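# Load three balls onto a pivoting tray under a cover

## Task

A tray balances on one pivot beneath a transparent cover. Get exactly one ball into each of its three seats, for example by dropping them through the chutes in the cover's top. Release each ball only once its bottom is at or below the chute's rim, or the result is marked down. Keep the load balanced so the tray never tips and spills. At the end the balls must stay seated without any robot holding them.

## Robot and tools

ROBOTS. Three identical i2rt Big YAM arms: arm1, arm2 and arm3. Each has six revolute joints, a two-finger gripper and a wrist camera (arm1_cam_wrist, arm2_cam_wrist, arm3_cam_wrist). Two fixed room cameras, cam_high and cam_low, also give views. Foot positions in metres, with facing in degrees counter-clockwise from +x: arm1 at (+0.53, +0.07, +0.79) facing -175; arm2 at (-0.10, +0.52, +0.80) facing -87; arm3 at (-0.07, -0.50, +0.81) facing +81. The hand reaches roughly 1.0 m from the joint 1 axis.

FRAMES. A single scene frame is used: origin on the floor, +z up. "hand" is the point halfway between the fingertips. Its z axis runs along the fingers and the fingers open and close along its y axis. Joint angles themselves are relative to each arm's own foot.

JOINTS (absolute targets, radians unless noted; tolerance for counting as reached in brackets):
- joint1_rad: -2.879 to 2.879 (0.045). Spins the arm about its foot; positive is counter-clockwise from above; 0 unfolds toward the direction the foot faces.
- joint2_rad: 0 to 3.141 (0.14). Shoulder; 0 has the upper arm pointing back and about level, larger values lift it up then forward.
- joint3_rad: 0 to 3.019 (0.09). Elbow; 0 folds the forearm onto the upper arm, larger opens it.
- joint4_rad: -1.692 to 1.57 (0.055). Hand pitch; positive tips the fingers up.
- joint5_rad: -1.57 to 1.57 (0.03). Sideways hand swing; positive goes to the arm's right.
- joint6_rad: -2.094 to 2.094 (0.035). Hand roll; positive is clockwise viewed from behind the hand.
- gripper_m: 0 to 0.093 metres (0.003), the gap between fingertips. Each finger pad squeezes with at most about 50 to 62 N.
With joints 1 and 6 at zero and a level, forward hand, the camera rides on top of the hand looking at the fingertips. Joints move at different speeds, so the hand can sweep a wide arc between postures.

TOOLS.
- execute_actions: "actions" is a list holding one action or nothing. An action is an object keyed by "arm1", "arm2", "arm3"; each key holds {"joints": {...}} with any subset of the seven names above, each an absolute target (not an offset). Example: {"arm1": {"joints": {"gripper_m": 0.05}}, "arm2": {"joints": {"joint1_rad": 0.3}}}. All listed motions start at once and may finish at different moments. "cameras" chooses images: omitted, null or ["all"] gives every camera, [] gives none. An unknown key, camera name or out-of-range value rejects the whole call with no motion. An empty list just reports state and images.
- wait: "seconds" from 0 to 10; commands nothing new and returns the same report.
- zoom_image: "camera" plus "region" [x0, y0, x1, y1] in pixels of that camera's latest full 672x504 image, origin top-left, no larger than 504 by 504.
- read_manual: "section" "licences"; returns URDF licence text only.
- finished_scene: "scene" is the current scene number; closes it irreversibly after the last command is held and reports success. Replying without any tool call also ends things.

RESULTS. joint_positions gives measured angles; gripper_m is the sum of the two finger slides. A "pictures" line lists the cameras in image order. Joint torques are raw drive outputs with per-arm offsets, friction and noise, so they are only rough hints of load. joint_status says how each commanded motion ended: "off_target" (stopped short and may still push), "contact_stop" or "time_out" (target dropped, holds where it stopped; but a timed-out joint may keep a nearby target and keep pushing, reported in on_its_own), "not_followed" (a safety check refused that arm's joint targets; a "joint command not followed" line with a "cause:" explains it, and the arm may keep retrying them). The gripper still acts in such a call. on_its_own covers joints not commanded in this call; "held at" is the target they hold, not their location. To stop a joint pushing, command its reported position. Leaving a joint or arm out of an action does not cancel its old target. A target very near the current angle may not move anything.

CAMERAS. Calibration follows OpenCV: K in pixels, radial distortion D, T_world_to_cam mapping scene coordinates into the camera frame, pos_world the camera location. Room cameras may be off by a couple of degrees and millimetres; wrist camera poses come from joint readings and can be less accurate. Results list any camera whose numbers changed.

CAUTIONS. The arms do not stop on contact and can push hard. Two arms pressing firmly together fails and ends the run; a strong hit may too. The anti-collision check can react late and ignores fingers, gripper housings and wrist cameras. Nothing reports robot-to-robot touching. Don't knock anything out of the work area. Avoid drops, slips, slams and forceful pushes. Release balls low, inside the chute. Load the tray so it stays level. Loose objects may get a brief nudge now and then. Holding loads warms motors: MOTOR HOT appears from 85 °C; at 100 °C the arm goes limp and falls (OVER-TEMPERATURE FAULT, keys marked "limit_stop_at_motor_heat"; resend those targets). Robots keep holding the last command while you think, and arms don't wait for one another.

Each tool is called after ">>>" as a command line: name --argument value for each argument, lists and objects as JSON in quotes; but a table of rows of numbers goes row by row, as --pt "numbers of a row", without its own name.

## Session

>>> execute_actions --actions '[]'

Scene clock: 0.00 s.
Joint torques (N m, as the arm reports them, + toward a larger angle): no reading
Motor temperatures (°C, as the motors report them): arm1=[26 23 27 25 25 24] | arm2=[25 26 23 25 24 24] | arm3=[23 27 27 23 26 26]
arm1.joint_positions: joint1_rad=+0.584 joint2_rad=+0.509 joint3_rad=+1.568 joint4_rad=-1.207 joint5_rad=-0.170 joint6_rad=-0.725 gripper_m=+0.094
arm1.joint_status: not commanded
arm1.hand: x=+0.4200 y=-0.0516 z=+1.4576 quat_wxyz=(-0.050, -0.544, -0.528, +0.650) (m; scene frame)
arm2.joint_positions: joint1_rad=+0.501 joint2_rad=+0.607 joint3_rad=+1.363 joint4_rad=-1.461 joint5_rad=+0.270 joint6_rad=+0.597 gripper_m=+0.095
arm2.joint_status: not commanded
arm2.hand: x=-0.0314 y=+0.3186 z=+1.3146 quat_wxyz=(-0.385, -0.685, -0.582, +0.209) (m; scene frame)
arm3.joint_positions: joint1_rad=+0.539 joint2_rad=+0.368 joint3_rad=+1.445 joint4_rad=-1.192 joint5_rad=+0.301 joint6_rad=+0.385 gripper_m=+0.095
arm3.joint_status: not commanded
arm3.hand: x=-0.0696 y=-0.3776 z=+1.4486 quat_wxyz=(-0.366, +0.453, -0.591, -0.558) (m; scene frame)
pictures: arm1_cam_wrist, arm2_cam_wrist, arm3_cam_wrist, cam_high, cam_low
Images, in order (width x height): arm1_cam_wrist 672x504, arm2_cam_wrist 672x504, arm3_cam_wrist 672x504, cam_high 672x504, cam_low 672x504.

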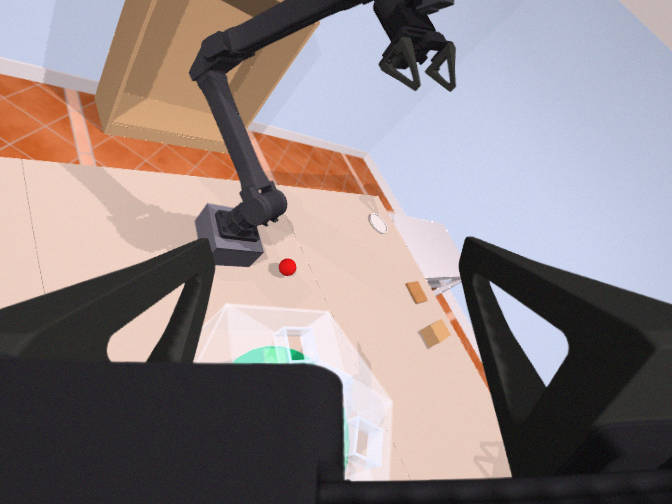

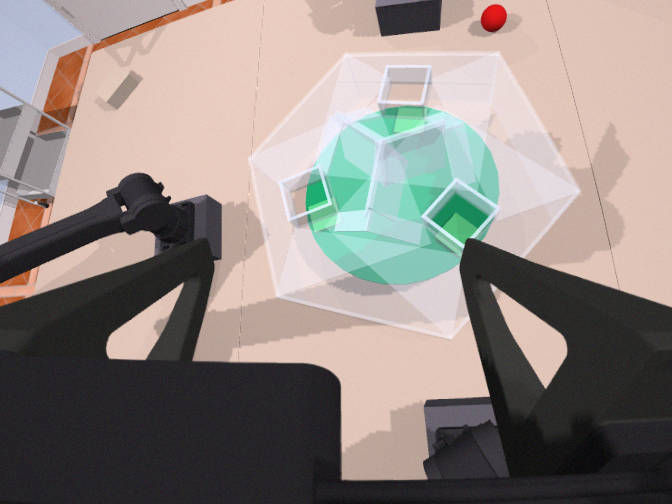

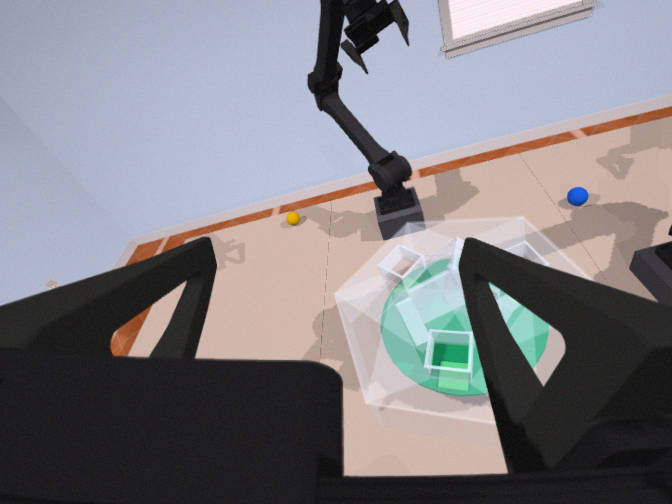

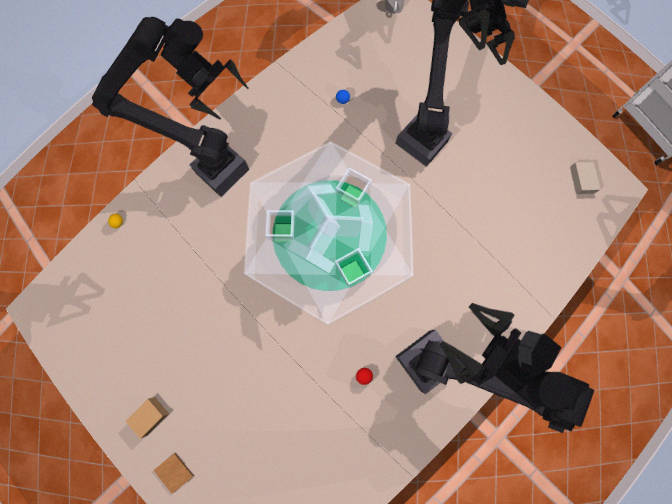

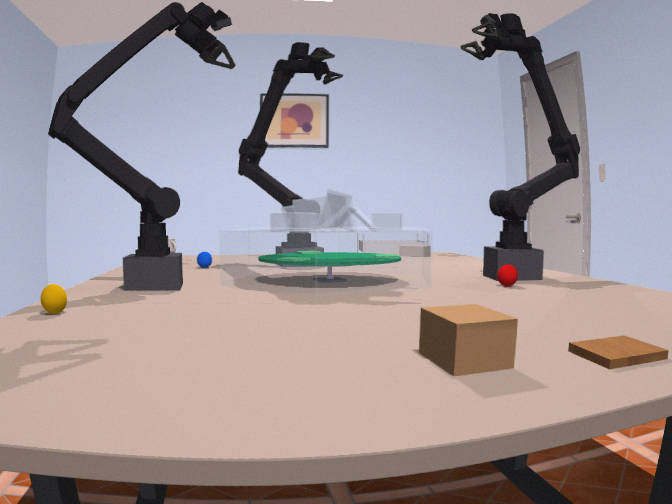

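>>> execute_actions --actions '[{"arm1":{"joints":{"joint1_rad":-1.371,"joint5_rad":0,"joint6_rad":0}},"arm2":{"joints":{"joint1_rad":-1.928,"joint5_rad":0,"joint6_rad":0}},"arm3":{"joints":{"joint1_rad":1.185,"joint5_rad":0,"joint6_rad":0}}}]' --cameras '[]'

>>> execute_actions --actions '[{"arm1":{"joints":{"joint2_rad":1.46,"joint3_rad":0.865,"joint4_rad":-0.976}},"arm2":{"joints":{"joint2_rad":1.751,"joint3_rad":1.199,"joint4_rad":-1.019}},"arm3":{"joints":{"joint2_rad":1.067,"joint3_rad":0.471,"joint4_rad":-0.975}}}]'

Scene clock: 43.93 s.
Joint torques (N m, as the arm reports them, + toward a larger angle): arm1=[0.19 7.15 7.31 2.47 0.23 0.22] | arm2=[-0.93  1.69 11.04  1.9   0.03 -0.15] | arm3=[-0.41  6.04  7.95  1.9  -0.09 -0.16]
Motor temperatures (°C, as the motors report them): arm1=[26 24 29 25 25 24] | arm2=[25 26 26 25 24 24] | arm3=[23 27 29 23 26 26]
arm1.joint_positions: joint1_rad=-1.363 joint2_rad=+0.509 joint3_rad=+1.568 joint4_rad=-1.207 joint5_rad=-0.003 joint6_rad=-0.011 gripper_m=+0.094
arm1.joint_status: all done
arm1.hand: x=+0.4753 y=+0.2131 z=+1.4575 quat_wxyz=(+0.391, -0.615, +0.444, +0.521) (m; scene frame)
arm2.joint_positions: joint1_rad=-1.923 joint2_rad=+0.607 joint3_rad=+1.363 joint4_rad=-1.461 joint5_rad=+0.001 joint6_rad=+0.013 gripper_m=+0.095
arm2.joint_status: all done
arm2.hand: x=-0.3087 y=+0.5844 z=+1.3083 quat_wxyz=(+0.054, -0.897, +0.142, +0.416) (m; scene frame)
arm3.joint_positions: joint1_rad=+1.180 joint2_rad=+0.368 joint3_rad=+1.445 joint4_rad=-1.192 joint5_rad=+0.003 joint6_rad=+0.016 gripper_m=+0.095
arm3.joint_status: all done
arm3.hand: x=-0.1768 y=-0.4366 z=+1.4461 quat_wxyz=(-0.180, +0.721, -0.208, -0.636) (m; scene frame)
pictures: none
No camera images: the call's "cameras" was empty. Leave "cameras" out to get every camera's image.

Scene clock: 45.67 s.
Joint torques (N m, as the arm reports them, + toward a larger angle): arm1=[ 0.04 -7.46  9.22  0.36  0.23  0.23] | arm2=[ -0.8  -15.45   9.62   0.56   0.03  -0.16] | arm3=[-0.35 -3.85  7.26 -0.35 -0.12 -0.14]
Motor temperatures (°C, as the motors report them): arm1=[26 24 29 25 25 24] | arm2=[25 26 26 25 24 24] | arm3=[23 27 29 23 26 26]
arm1.joint_positions: joint1_rad=-1.363 joint2_rad=+1.439 joint3_rad=+0.841 joint4_rad=-0.974 joint5_rad=-0.003 joint6_rad=-0.011 gripper_m=+0.094
arm1.joint_status: all done
arm1.hand: x=+0.4209 y=+0.4042 z=+0.8396 quat_wxyz=(+0.000, -0.808, +0.589, -0.003) (m; scene frame)
arm2.joint_positions: joint1_rad=-1.923 joint2_rad=+1.759 joint3_rad=+1.185 joint4_rad=-1.029 joint5_rad=+0.001 joint6_rad=+0.013 gripper_m=+0.095
arm2.joint_status: all done
arm2.hand: x=-0.5563 y=+0.6544 z=+0.8399 quat_wxyz=(-0.007, -0.988, +0.154, -0.015) (m; scene frame)
arm3.joint_positions: joint1_rad=+1.180 joint2_rad=+1.076 joint3_rad=+0.476 joint4_rad=-0.971 joint5_rad=+0.003 joint6_rad=+0.016 gripper_m=+0.095
arm3.joint_status: all done
arm3.hand: x=-0.2524 y=-0.3833 z=+0.8418 quat_wxyz=(-0.004, +0.960, -0.280, +0.006) (m; scene frame)
pictures: arm1_cam_wrist, arm2_cam_wrist, arm3_cam_wrist, cam_high, cam_low
camera_calibration (this result's frames):
arm1_cam_wrist: T_world_to_cam=[[0.954714, 0.297463, -0.00612009, -0.514493], [0.243052, -0.767887, 0.592684, -0.282163], [0.171602, -0.567331, -0.805412, 0.95434], [0, 0, 0, 1]] pos_world=[0.396007, 0.4778, 0.932721]
arm2_cam_wrist: T_world_to_cam=[[0.299672, 0.95347, -0.0330386, -0.424181], [0.760584, -0.217857, 0.611596, 0.0583049], [0.575941, -0.208407, -0.79048, 1.2402], [0, 0, 0, 1]] pos_world=[-0.63151, 0.675612, 0.930676]
arm3_cam_wrist: T_world_to_cam=[[0.528857, 0.848688, 0.00619203, 0.460776], [0.680481, -0.428376, 0.594508, -0.487843], [0.507205, -0.310196, -0.804066, 0.80732], [0, 0, 0, 1]] pos_world=[-0.321193, -0.349608, 0.936311]
Images, in order (width x height): arm1_cam_wrist 672x504, arm2_cam_wrist 672x504, arm3_cam_wrist 672x504, cam_high 672x504, cam_low 672x504.

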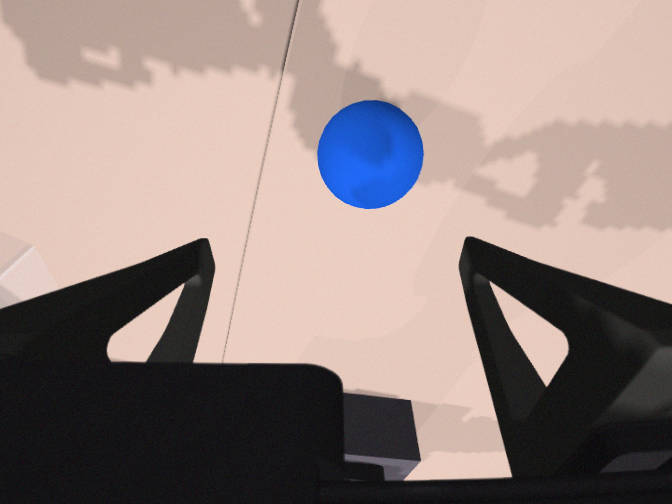

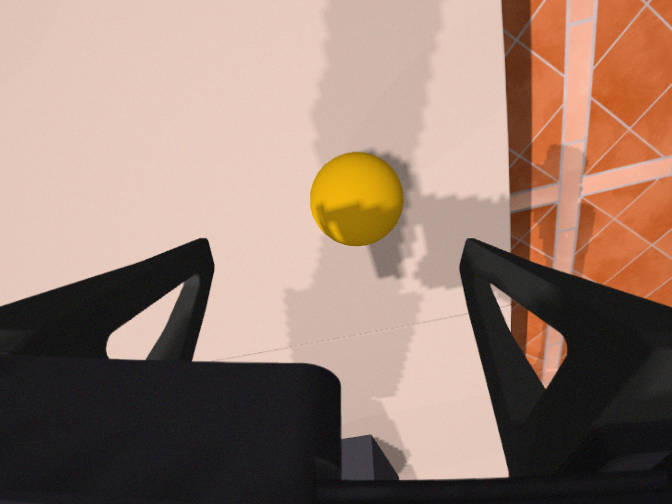

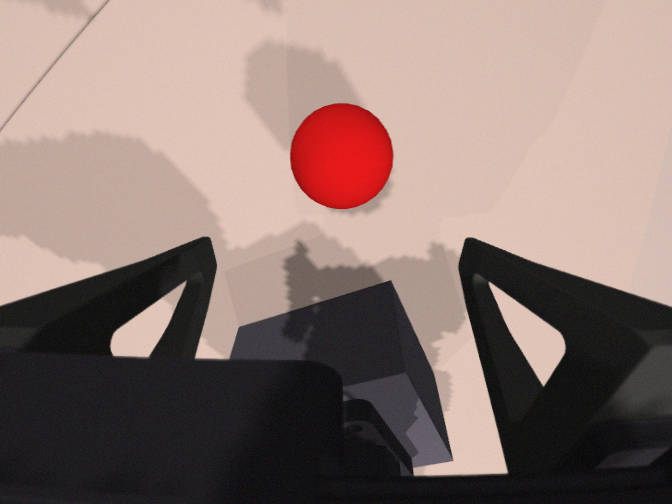

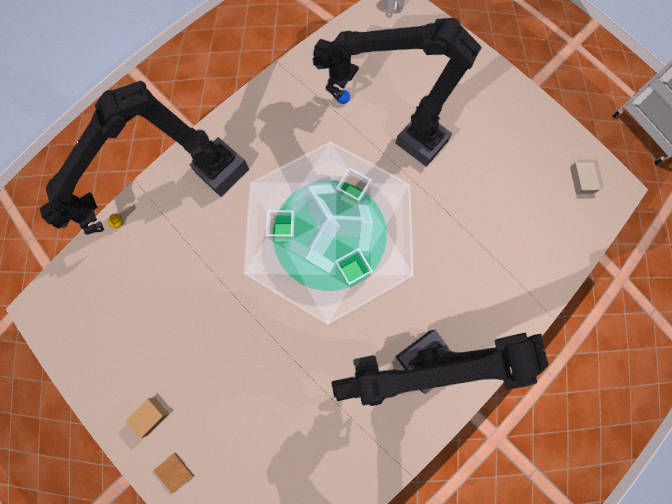

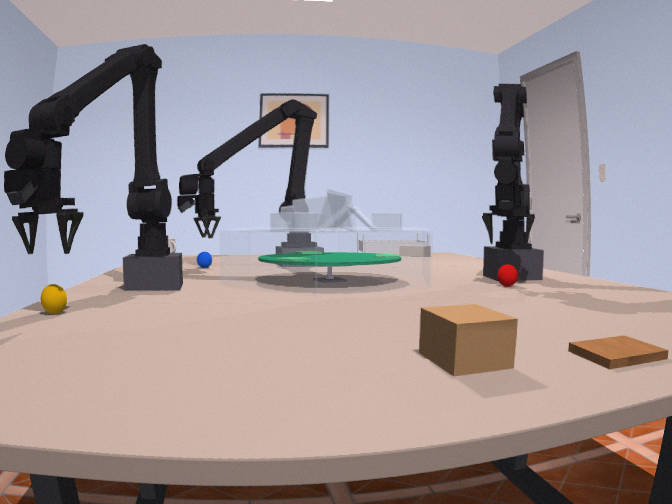

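>>> execute_actions --actions '[{"arm1":{"joints":{"joint1_rad":-1.42,"joint2_rad":1.67,"joint3_rad":0.785,"joint4_rad":-0.675}},"arm2":{"joints":{"joint1_rad":-1.95,"joint2_rad":1.855,"joint3_rad":1.045,"joint4_rad":-0.746}},"arm3":{"joints":{"joint1_rad":1.17,"joint2_rad":1.41,"joint3_rad":0.36,"joint4_rad":-0.515}}}]'

Scene clock: 57.33 s.
Joint torques (N m, as the arm reports them, + toward a larger angle): arm1=[  0.34 -11.43   5.96   1.06   0.23   0.21] | arm2=[ -0.6  -15.91   8.66   0.62   0.03  -0.15] | arm3=[-2.39 -5.07  4.42  0.46 -0.1  -0.19]
Motor temperatures (°C, as the motors report them): arm1=[26 24 30 25 25 24] | arm2=[25 27 26 25 24 24] | arm3=[23 27 29 23 26 26]
arm1.joint_positions: joint1_rad=-1.417 joint2_rad=+1.673 joint3_rad=+0.778 joint4_rad=-0.689 joint5_rad=-0.003 joint6_rad=-0.010 gripper_m=+0.094
arm1.joint_status: all done
arm1.hand: x=+0.4379 y=+0.4181 z=+0.7423 quat_wxyz=(-0.003, -0.791, +0.611, -0.007) (m; scene frame)
arm2.joint_positions: joint1_rad=-1.947 joint2_rad=+1.873 joint3_rad=+1.024 joint4_rad=-0.758 joint5_rad=+0.001 joint6_rad=+0.013 gripper_m=+0.095
arm2.joint_status: all done
arm2.hand: x=-0.5252 y=+0.6549 z=+0.7425 quat_wxyz=(-0.008, -0.986, +0.165, -0.017) (m; scene frame)
arm3.joint_positions: joint1_rad=+1.179 joint2_rad=+1.411 joint3_rad=+0.361 joint4_rad=-0.532 joint5_rad=+0.003 joint6_rad=+0.016 gripper_m=+0.095
arm3.joint_status: all done
arm3.hand: x=-0.2499 y=-0.3836 z=+0.7452 quat_wxyz=(-0.003, +0.960, -0.281, +0.012) (m; scene frame)
pictures: arm1_cam_wrist, arm2_cam_wrist, arm3_cam_wrist, cam_high, cam_low
camera_calibration (this result's frames):
arm1_cam_wrist: T_world_to_cam=[[0.969549, 0.244823, -0.00600146, -0.520075], [0.199075, -0.77363, 0.601553, -0.20288], [0.142631, -0.58443, -0.79881, 0.895834], [0, 0, 0, 1]] pos_world=[0.416853, 0.493924, 0.834524]
arm2_cam_wrist: T_world_to_cam=[[0.322586, 0.945966, -0.0329742, -0.420363], [0.752763, -0.235271, 0.614814, 0.0991743], [0.573835, -0.223152, -0.787983, 1.15212], [0, 0, 0, 1]] pos_world=[-0.600179, 0.67808, 0.833017]
arm3_cam_wrist: T_world_to_cam=[[0.529535, 0.848265, 0.00625968, 0.460257], [0.674078, -0.425254, 0.603969, -0.439677], [0.514987, -0.315603, -0.796984, 0.722876], [0, 0, 0, 1]] pos_world=[-0.319618, -0.349253, 0.83879]
Images, in order (width x height): arm1_cam_wrist 672x504, arm2_cam_wrist 672x504, arm3_cam_wrist 672x504, cam_high 672x504, cam_low 672x504.

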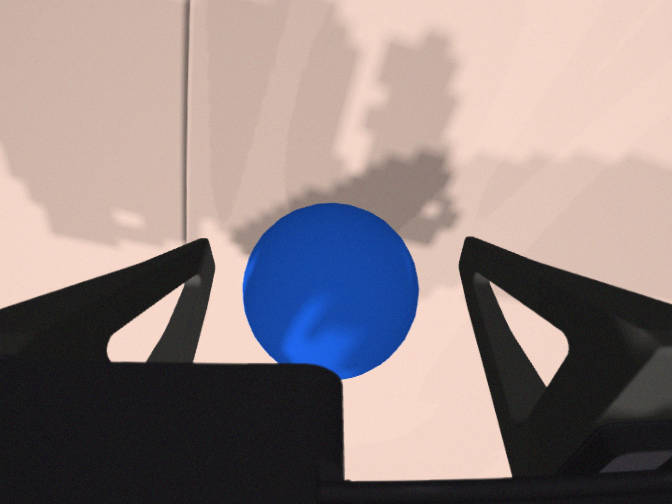

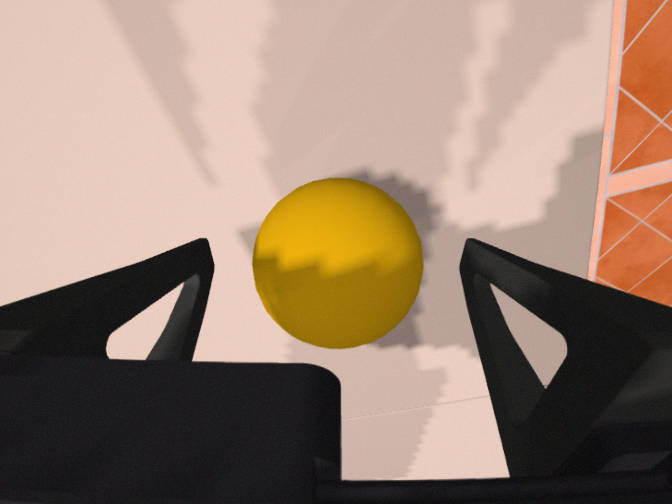

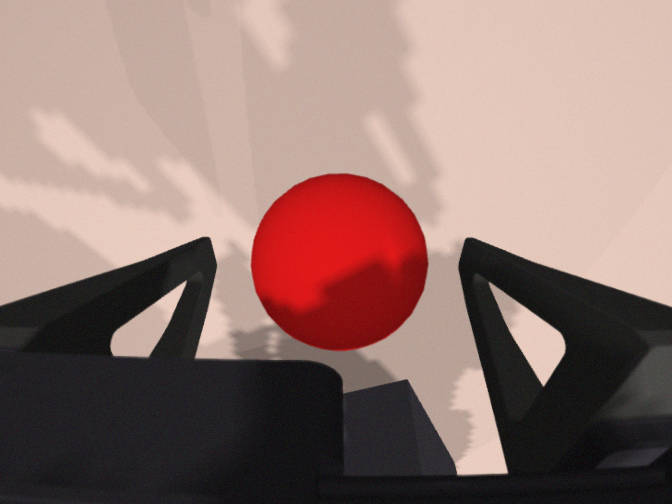

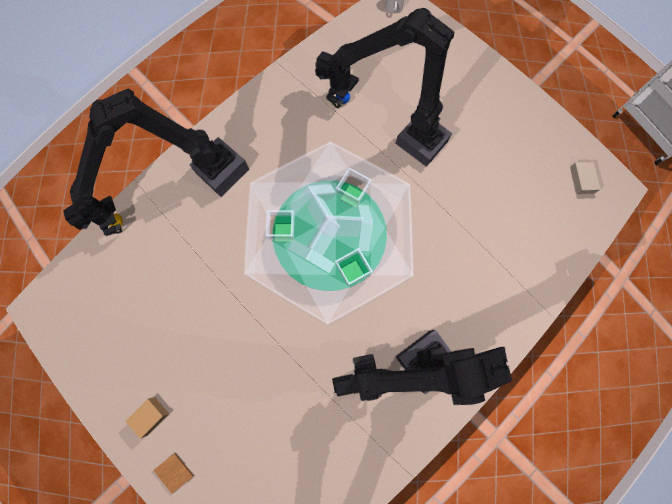

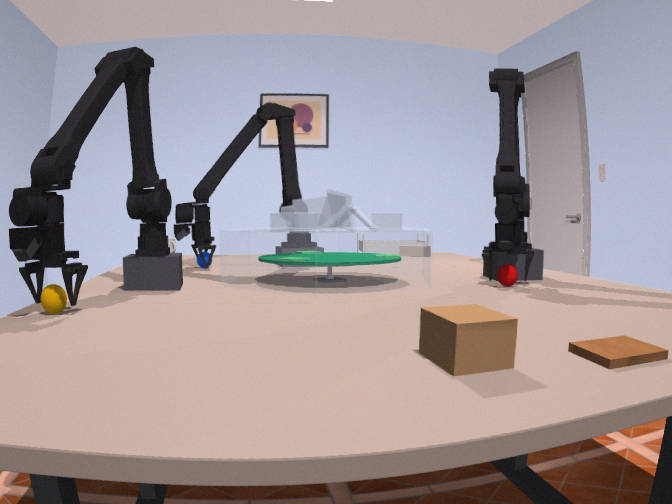

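>>> execute_actions --actions '[{"arm1":{"joints":{"joint2_rad":1.635,"joint4_rad":-0.73}}}]' --cameras '[]'

>>> execute_actions --actions '[{"arm1":{"joints":{"gripper_m":0.045}},"arm2":{"joints":{"gripper_m":0.045}},"arm3":{"joints":{"gripper_m":0.045}}}]' --cameras '["arm1_cam_wrist"]'

>>> execute_actions --actions '[{"arm1":{"joints":{"joint2_rad":1.351,"joint3_rad":1.205,"joint4_rad":-1.415}},"arm2":{"joints":{"joint2_rad":1.321,"joint3_rad":1.15,"joint4_rad":-1.39}},"arm3":{"joints":{"joint2_rad":1.379,"joint3_rad":1.178,"joint4_rad":-1.36}}}]' --cameras '["cam_low"]'

>>> execute_actions --actions '[{"arm1":{"joints":{"joint1_rad":-0.15}},"arm2":{"joints":{"joint1_rad":-0.11}},"arm3":{"joints":{"joint1_rad":0.1}}}]'

Scene clock: 71.27 s.
Joint torques (N m, as the arm reports them, + toward a larger angle): arm1=[  0.36 -12.3    6.16  -0.16   0.23   0.21] | arm2=[ -0.61 -15.92   8.66   0.61   0.03  -0.15] | arm3=[-1.52 -4.97  4.62  0.49 -0.09 -0.21]
Motor temperatures (°C, as the motors report them): arm1=[26 24 29 25 25 24] | arm2=[25 27 25 25 24 24] | arm3=[23 27 28 23 26 26]
arm1.joint_positions: joint1_rad=-1.417 joint2_rad=+1.649 joint3_rad=+0.778 joint4_rad=-0.718 joint5_rad=-0.003 joint6_rad=-0.010 gripper_m=+0.094
arm1.joint_status: all done
arm1.hand: x=+0.4386 y=+0.4151 z=+0.7506 quat_wxyz=(-0.004, -0.791, +0.611, -0.009) (m; scene frame)
arm2.joint_positions: joint1_rad=-1.947 joint2_rad=+1.873 joint3_rad=+1.024 joint4_rad=-0.758 joint5_rad=+0.001 joint6_rad=+0.013 gripper_m=+0.095
arm2.joint_status: not commanded
arm2.hand: x=-0.5252 y=+0.6549 z=+0.7425 quat_wxyz=(-0.008, -0.986, +0.165, -0.017) (m; scene frame)
arm3.joint_positions: joint1_rad=+1.179 joint2_rad=+1.411 joint3_rad=+0.361 joint4_rad=-0.532 joint5_rad=+0.003 joint6_rad=+0.016 gripper_m=+0.095
arm3.joint_status: not commanded
arm3.hand: x=-0.2499 y=-0.3836 z=+0.7452 quat_wxyz=(-0.003, +0.960, -0.281, +0.012) (m; scene frame)
pictures: none
No camera images: the call's "cameras" was empty. Leave "cameras" out to get every camera's image.

Scene clock: 71.87 s.
Joint torques (N m, as the arm reports them, + toward a larger angle): arm1=[  0.37 -12.24   6.05  -0.13   0.22   0.21] | arm2=[ -0.59 -15.93   8.66   0.55   0.03  -0.15] | arm3=[-2.07 -4.74  4.35  0.32 -0.07 -0.16]
Motor temperatures (°C, as the motors report them): arm1=[26 24 29 25 25 24] | arm2=[25 27 25 25 24 24] | arm3=[23 27 28 23 26 26]
arm1.joint_positions: joint1_rad=-1.417 joint2_rad=+1.649 joint3_rad=+0.778 joint4_rad=-0.718 joint5_rad=-0.002 joint6_rad=-0.010 gripper_m=+0.055
arm1.joint_status: gripper_m off_target (ended at +0.055, target +0.045)
arm1.hand: x=+0.4387 y=+0.4150 z=+0.7506 quat_wxyz=(-0.004, -0.791, +0.611, -0.010) (m; scene frame)
arm2.joint_positions: joint1_rad=-1.947 joint2_rad=+1.873 joint3_rad=+1.024 joint4_rad=-0.757 joint5_rad=+0.001 joint6_rad=+0.013 gripper_m=+0.055
arm2.joint_status: gripper_m off_target (ended at +0.055, target +0.045)
arm2.hand: x=-0.5253 y=+0.6550 z=+0.7425 quat_wxyz=(-0.008, -0.986, +0.165, -0.017) (m; scene frame)
arm3.joint_positions: joint1_rad=+1.179 joint2_rad=+1.411 joint3_rad=+0.361 joint4_rad=-0.532 joint5_rad=+0.002 joint6_rad=+0.015 gripper_m=+0.056
arm3.joint_status: gripper_m off_target (ended at +0.056, target +0.045)
arm3.hand: x=-0.2501 y=-0.3836 z=+0.7452 quat_wxyz=(-0.003, +0.960, -0.280, +0.012) (m; scene frame)
pictures: arm1_cam_wrist
camera_calibration (this result's frames):
arm1_cam_wrist: T_world_to_cam=[[0.96966, 0.244393, -0.00562399, -0.520177], [0.197746, -0.770642, 0.605811, -0.214219], [0.143722, -0.588543, -0.795589, 0.899404], [0, 0, 0, 1]] pos_world=[0.417492, 0.491379, 0.842406]
Images, in order (width x height): arm1_cam_wrist 672x504.

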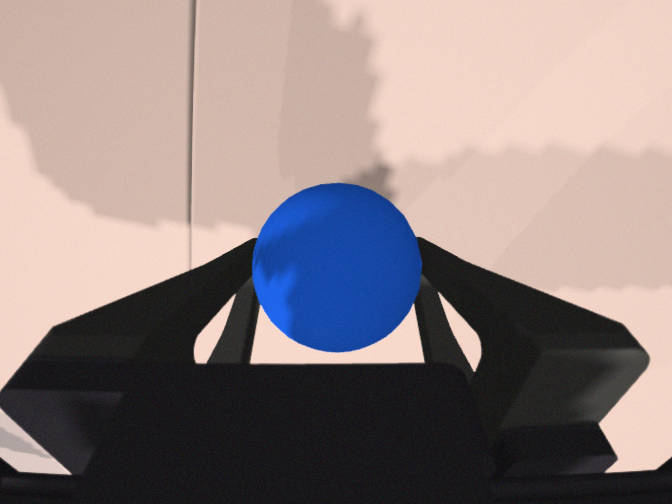

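Scene clock: 73.33 s.
Joint torques (N m, as the arm reports them, + toward a larger angle): arm1=[ 0.41 -8.88  9.96 -0.09  0.23  0.22] | arm2=[-0.6  -8.97 13.16 -0.38  0.03 -0.15] | arm3=[-1.97 -9.86 14.16 -0.77 -0.08 -0.18]
Motor temperatures (°C, as the motors report them): arm1=[26 24 30 25 25 24] | arm2=[25 27 26 25 24 24] | arm3=[23 27 29 23 26 26]
arm1.joint_positions: joint1_rad=-1.417 joint2_rad=+1.340 joint3_rad=+1.188 joint4_rad=-1.402 joint5_rad=-0.002 joint6_rad=-0.010 gripper_m=+0.055
arm1.joint_status: all done
arm1.hand: x=+0.4314 y=+0.4369 z=+0.9972 quat_wxyz=(+0.007, -0.791, +0.611, +0.004) (m; scene frame)
arm2.joint_positions: joint1_rad=-1.947 joint2_rad=+1.318 joint3_rad=+1.112 joint4_rad=-1.381 joint5_rad=+0.001 joint6_rad=+0.013 gripper_m=+0.055
arm2.joint_status: all done
arm2.hand: x=-0.4485 y=+0.6324 z=+0.9934 quat_wxyz=(-0.006, -0.986, +0.165, -0.007) (m; scene frame)
arm3.joint_positions: joint1_rad=+1.179 joint2_rad=+1.390 joint3_rad=+1.118 joint4_rad=-1.345 joint5_rad=+0.002 joint6_rad=+0.015 gripper_m=+0.056
arm3.joint_status: all done
arm3.hand: x=-0.3904 y=-0.2995 z=+0.9724 quat_wxyz=(+0.002, +0.959, -0.280, +0.029) (m; scene frame)
pictures: cam_low
Images, in order (width x height): cam_low 672x504.

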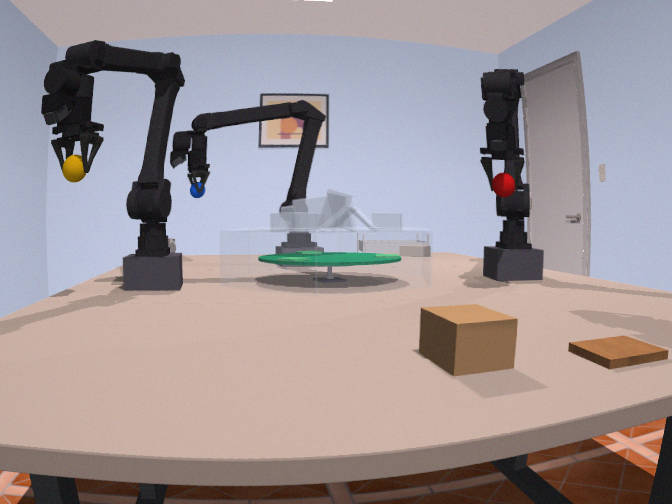

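Scene clock: 75.23 s.
Joint torques (N m, as the arm reports them, + toward a larger angle): arm1=[ 0.68 -9.23 10.1  -0.12  0.15  0.2 ] | arm2=[-1.07 -9.75 13.16 -0.35  0.08 -0.14] | arm3=[-1.37 -8.86 14.32 -0.9  -0.02 -0.12]
Motor temperatures (°C, as the motors report them): arm1=[26 24 30 25 25 24] | arm2=[25 27 26 25 24 24] | arm3=[23 27 30 23 26 26]
arm1.joint_positions: joint1_rad=-0.149 joint2_rad=+1.344 joint3_rad=+1.188 joint4_rad=-1.402 joint5_rad=+0.000 joint6_rad=-0.009 gripper_m=+0.055
arm1.joint_status: all done
arm1.hand: x=+0.1416 y=+0.0881 z=+0.9937 quat_wxyz=(+0.000, -1.000, +0.025, +0.003) (m; scene frame)
arm2.joint_positions: joint1_rad=-0.106 joint2_rad=+1.326 joint3_rad=+1.112 joint4_rad=-1.381 joint5_rad=+0.000 joint6_rad=+0.012 gripper_m=+0.055
arm2.joint_status: all done
arm2.hand: x=-0.1224 y=+0.1549 z=+0.9948 quat_wxyz=(+0.005, -0.728, -0.685, -0.004) (m; scene frame)
arm3.joint_positions: joint1_rad=+0.097 joint2_rad=+1.390 joint3_rad=+1.118 joint4_rad=-1.345 joint5_rad=+0.001 joint6_rad=+0.014 gripper_m=+0.056
arm3.joint_status: all done
arm3.hand: x=-0.0450 y=-0.1220 z=+0.9776 quat_wxyz=(+0.010, +0.679, -0.734, +0.020) (m; scene frame)
pictures: arm1_cam_wrist, arm2_cam_wrist, arm3_cam_wrist, cam_high, cam_low
camera_calibration (this result's frames):
arm1_cam_wrist: T_world_to_cam=[[0.0574316, 0.998288, -0.0110576, -0.0826607], [0.810182, -0.0401322, 0.584803, -0.684903], [0.583358, -0.0425448, -0.8111, 0.848137], [0, 0, 0, 1]] pos_world=[0.0648765, 0.0911163, 1.08754]
arm2_cam_wrist: T_world_to_cam=[[-0.99817, 0.0563642, -0.0219229, -0.10379], [0.0321957, 0.802101, 0.59632, -0.707283], [0.0511955, 0.594522, -0.802448, 0.831973], [0, 0, 0, 1]] pos_world=[-0.123422, 0.0785358, 1.08711]
arm3_cam_wrist: T_world_to_cam=[[0.997659, -0.0677525, 0.00924079, 0.0347066], [-0.0588563, -0.782039, 0.620444, -0.699612], [-0.03481, -0.619535, -0.784197, 0.810827], [0, 0, 0, 1]] pos_world=[-0.0475771, -0.0424371, 1.0696]
Images, in order (width x height): arm1_cam_wrist 672x504, arm2_cam_wrist 672x504, arm3_cam_wrist 672x504, cam_high 672x504, cam_low 672x504.

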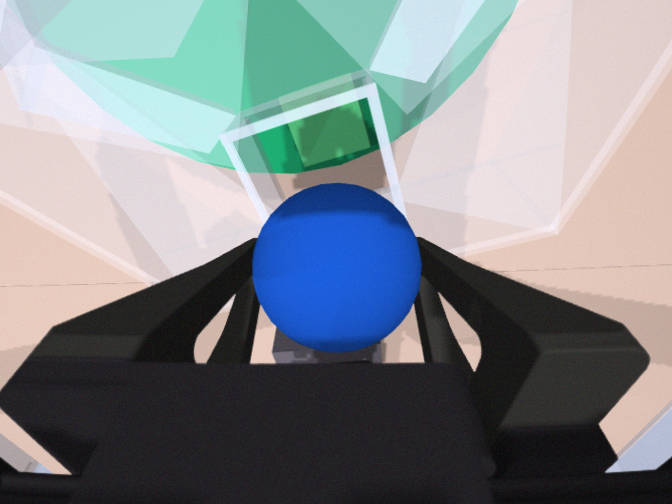

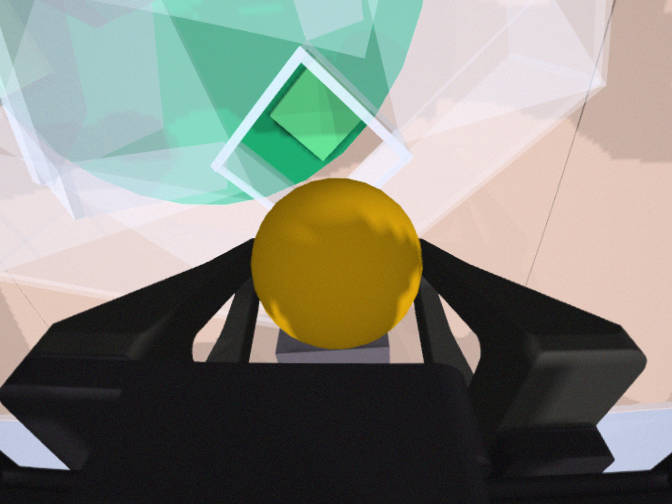

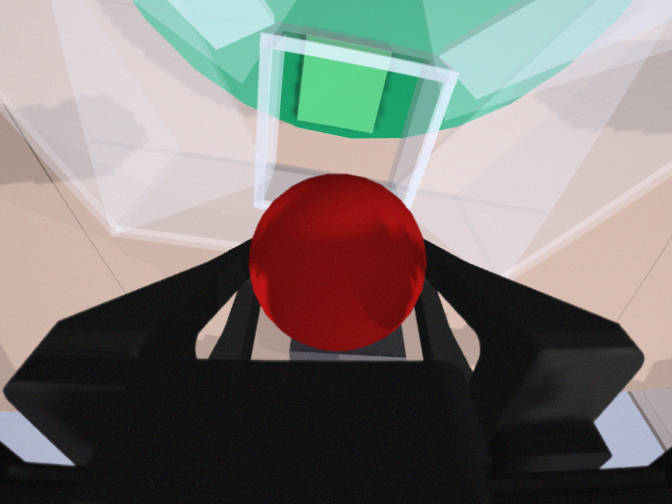

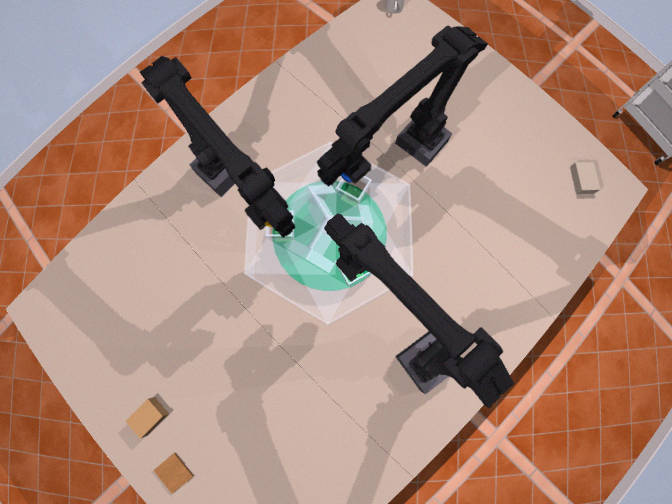

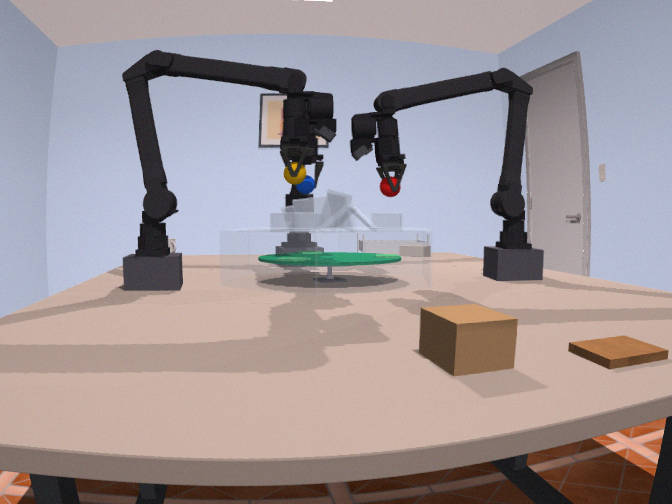

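>>> execute_actions --actions '[{"arm1":{"joints":{"joint1_rad":-0.115,"joint2_rad":1.385,"joint3_rad":1.028,"joint4_rad":-1.18}},"arm2":{"joints":{"joint1_rad":-0.06,"joint2_rad":1.38,"joint3_rad":0.964,"joint4_rad":-1.115}},"arm3":{"joints":{"joint1_rad":0.075,"joint2_rad":1.455,"joint3_rad":1.025,"joint4_rad":-1.105}}}]'

>>> zoom_image --camera "cam_low" --region '[220,140,440,300]'

Scene clock: 103.13 s.
Joint torques (N m, as the arm reports them, + toward a larger angle): arm1=[ 1.27 -9.75  9.64  1.04  0.15  0.2 ] | arm2=[ -0.56 -10.65  11.4    0.7    0.07  -0.14] | arm3=[ -1.69 -10.61   8.63   0.59   0.14  -0.17]
Motor temperatures (°C, as the motors report them): arm1=[26 24 32 25 25 24] | arm2=[25 27 28 25 24 24] | arm3=[23 28 35 23 26 26]
arm1.joint_positions: joint1_rad=-0.122 joint2_rad=+1.385 joint3_rad=+1.010 joint4_rad=-1.193 joint5_rad=+0.000 joint6_rad=-0.009 gripper_m=+0.055
arm1.joint_status: all done
arm1.hand: x=+0.1505 y=+0.0772 z=+0.9132 quat_wxyz=(+0.000, -1.000, +0.011, -0.003) (m; scene frame)
arm2.joint_positions: joint1_rad=-0.060 joint2_rad=+1.393 joint3_rad=+0.938 joint4_rad=-1.127 joint5_rad=+0.000 joint6_rad=+0.012 gripper_m=+0.055
arm2.joint_status: all done
arm2.hand: x=-0.1057 y=+0.1548 z=+0.9090 quat_wxyz=(+0.001, -0.712, -0.702, +0.001) (m; scene frame)
arm3.joint_positions: joint1_rad=+0.081 joint2_rad=+1.472 joint3_rad=+1.021 joint4_rad=-1.122 joint5_rad=-0.003 joint6_rad=+0.014 gripper_m=+0.056
arm3.joint_status: all done
arm3.hand: x=-0.0374 y=-0.1041 z=+0.9126 quat_wxyz=(-0.004, +0.673, -0.740, +0.003) (m; scene frame)
pictures: arm1_cam_wrist, arm2_cam_wrist, arm3_cam_wrist, cam_high, cam_low
camera_calibration (this result's frames):
arm1_cam_wrist: T_world_to_cam=[[0.0301111, 0.999483, -0.0112764, -0.0690211], [0.804697, -0.0175476, 0.593426, -0.654302], [0.592921, -0.0269428, -0.80481, 0.768821], [0, 0, 0, 1]] pos_world=[0.072743, 0.0782181, 1.00626]
arm2_cam_wrist: T_world_to_cam=[[-0.999723, 0.00956314, -0.0215189, -0.0822622], [-0.0048606, 0.810344, 0.585935, -0.65226], [0.0230411, 0.585877, -0.810073, 0.767567], [0, 0, 0, 1]] pos_world=[-0.103095, 0.0796422, 1.0022]
arm3_cam_wrist: T_world_to_cam=[[0.996526, -0.0831427, 0.00485291, 0.0313691], [-0.0702439, -0.80776, 0.585312, -0.615835], [-0.0447444, -0.583619, -0.810794, 0.798853], [0, 0, 0, 1]] pos_world=[-0.0387745, -0.0286133, 1.00801]
Images, in order (width x height): arm1_cam_wrist 672x504, arm2_cam_wrist 672x504, arm3_cam_wrist 672x504, cam_high 672x504, cam_low 672x504.

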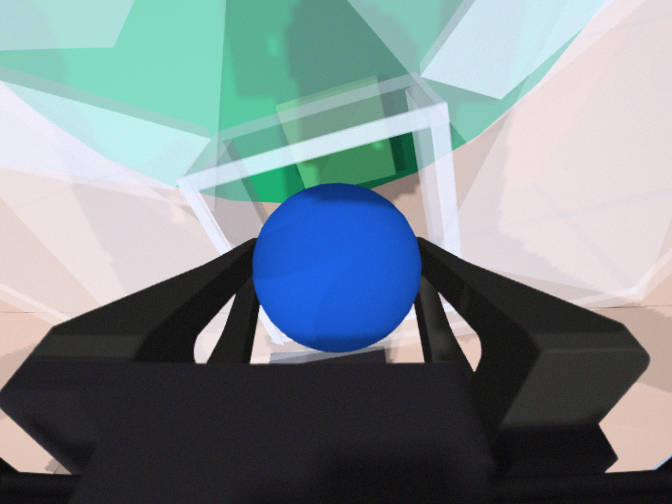

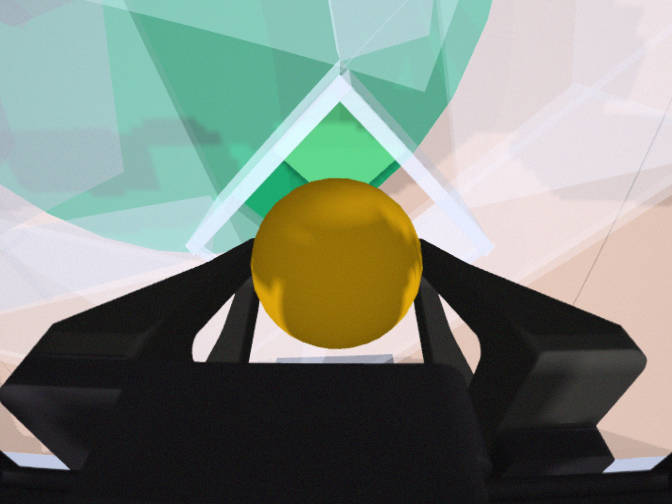

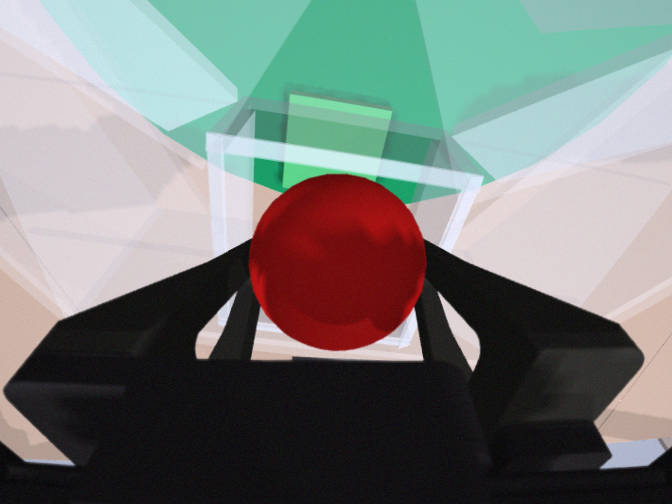

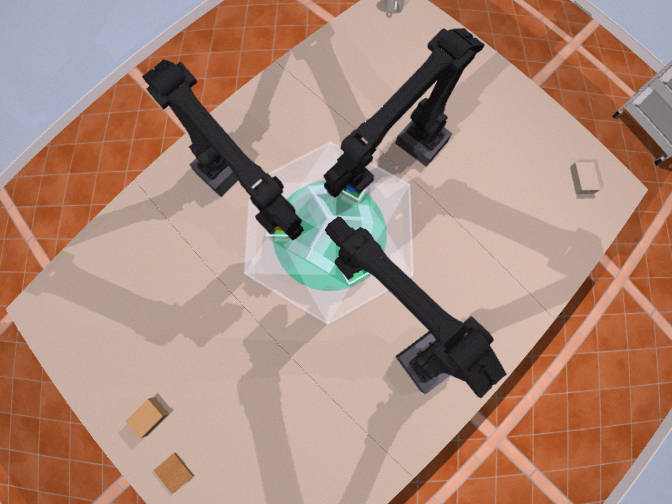

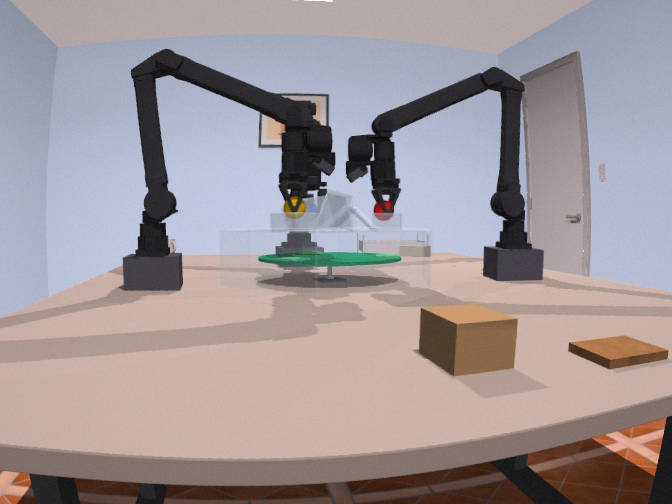

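Region (220, 140, 440, 300) of cam_low's 672x504 image, scaled by 2.291, with more detail than that image has; it fills the top 367 rows of this view, and the rest is white.

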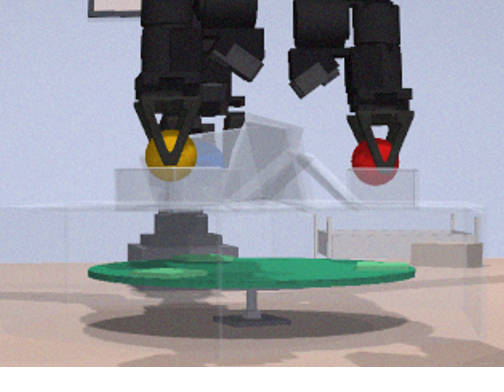

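All three balls are inside the rims, so I'm releasing them together.

>>> execute_actions --actions '[{"arm1":{"joints":{"gripper_m":0.064}},"arm2":{"joints":{"gripper_m":0.064}},"arm3":{"joints":{"gripper_m":0.064}}}]' --cameras '[]'

>>> execute_actions --actions '[{"arm1":{"joints":{"joint3_rad":1.15}},"arm2":{"joints":{"joint3_rad":1.09}},"arm3":{"joints":{"joint3_rad":1.16}}}]' --cameras '["cam_low","cam_high"]'

Scene clock: 110.70 s.
Joint torques (N m, as the arm reports them, + toward a larger angle): arm1=[ 1.16 -9.83  9.66  1.04 -0.12  0.21] | arm2=[ -0.64 -10.95  11.32   0.71   0.08  -0.14] | arm3=[ -2.34 -10.01   8.68   0.7    0.43  -0.12]
Motor temperatures (°C, as the motors report them): arm1=[26 24 32 25 25 24] | arm2=[25 27 28 25 24 24] | arm3=[23 28 34 23 26 26]
arm1.joint_positions: joint1_rad=-0.122 joint2_rad=+1.385 joint3_rad=+1.010 joint4_rad=-1.193 joint5_rad=+0.007 joint6_rad=-0.009 gripper_m=+0.064
arm1.joint_status: all done
arm1.hand: x=+0.1506 y=+0.0786 z=+0.9132 quat_wxyz=(+0.003, -1.000, +0.011, -0.003) (m; scene frame)
arm2.joint_positions: joint1_rad=-0.060 joint2_rad=+1.393 joint3_rad=+0.938 joint4_rad=-1.127 joint5_rad=+0.000 joint6_rad=+0.012 gripper_m=+0.064
arm2.joint_status: all done
arm2.hand: x=-0.1057 y=+0.1548 z=+0.9090 quat_wxyz=(+0.001, -0.712, -0.702, +0.001) (m; scene frame)
arm3.joint_positions: joint1_rad=+0.084 joint2_rad=+1.471 joint3_rad=+1.021 joint4_rad=-1.122 joint5_rad=-0.012 joint6_rad=+0.014 gripper_m=+0.064
arm3.joint_status: all done
arm3.hand: x=-0.0399 y=-0.1039 z=+0.9129 quat_wxyz=(-0.001, +0.674, -0.739, +0.000) (m; scene frame)
pictures: none
No camera images: the call's "cameras" was empty. Leave "cameras" out to get every camera's image.

Scene clock: 111.73 s.
Joint torques (N m, as the arm reports them, + toward a larger angle): arm1=[  1.16 -10.49  11.12   1.1   -0.04   0.2 ] | arm2=[ -0.6  -11.24  13.27   0.75   0.08  -0.14] | arm3=[ -2.18 -10.19  13.     0.56   0.09  -0.14]
Motor temperatures (°C, as the motors report them): arm1=[26 24 32 25 25 24] | arm2=[25 27 28 25 24 24] | arm3=[23 28 34 23 26 26]
arm1.joint_positions: joint1_rad=-0.122 joint2_rad=+1.385 joint3_rad=+1.119 joint4_rad=-1.189 joint5_rad=+0.005 joint6_rad=-0.009 gripper_m=+0.064
arm1.joint_status: all done
arm1.hand: x=+0.1093 y=+0.0794 z=+0.9542 quat_wxyz=(+0.003, -0.998, +0.011, +0.054) (m; scene frame)
arm2.joint_positions: joint1_rad=-0.060 joint2_rad=+1.392 joint3_rad=+1.050 joint4_rad=-1.123 joint5_rad=+0.000 joint6_rad=+0.012 gripper_m=+0.064
arm2.joint_status: all done
arm2.hand: x=-0.1057 y=+0.1104 z=+0.9504 quat_wxyz=(-0.041, -0.711, -0.701, +0.042) (m; scene frame)
arm3.joint_positions: joint1_rad=+0.083 joint2_rad=+1.461 joint3_rad=+1.116 joint4_rad=-1.117 joint5_rad=-0.003 joint6_rad=+0.014 gripper_m=+0.064
arm3.joint_status: all done
arm3.hand: x=-0.0357 y=-0.0655 z=+0.9520 quat_wxyz=(-0.045, +0.673, -0.737, -0.035) (m; scene frame)
pictures: cam_high, cam_low
Images, in order (width x height): cam_high 672x504, cam_low 672x504.

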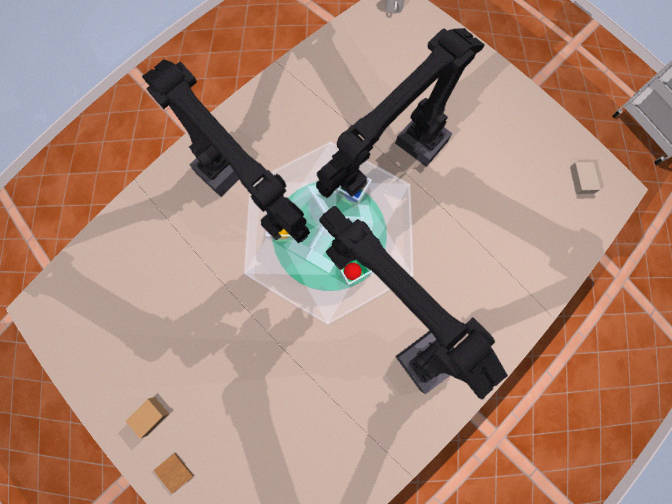

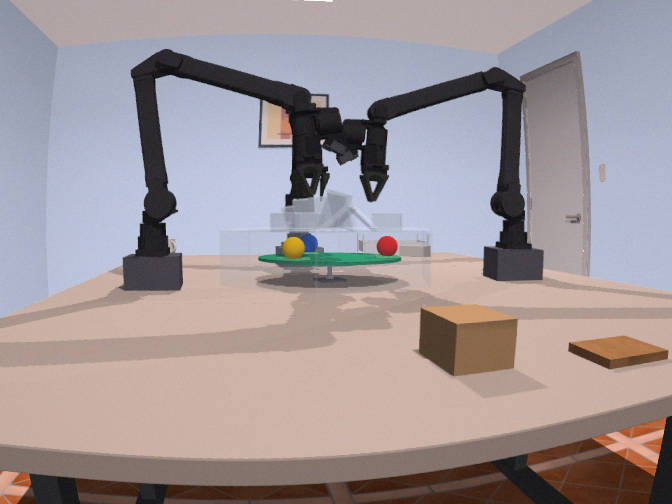

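>>> finished_scene --scene 1

The scene is finished: the task was done.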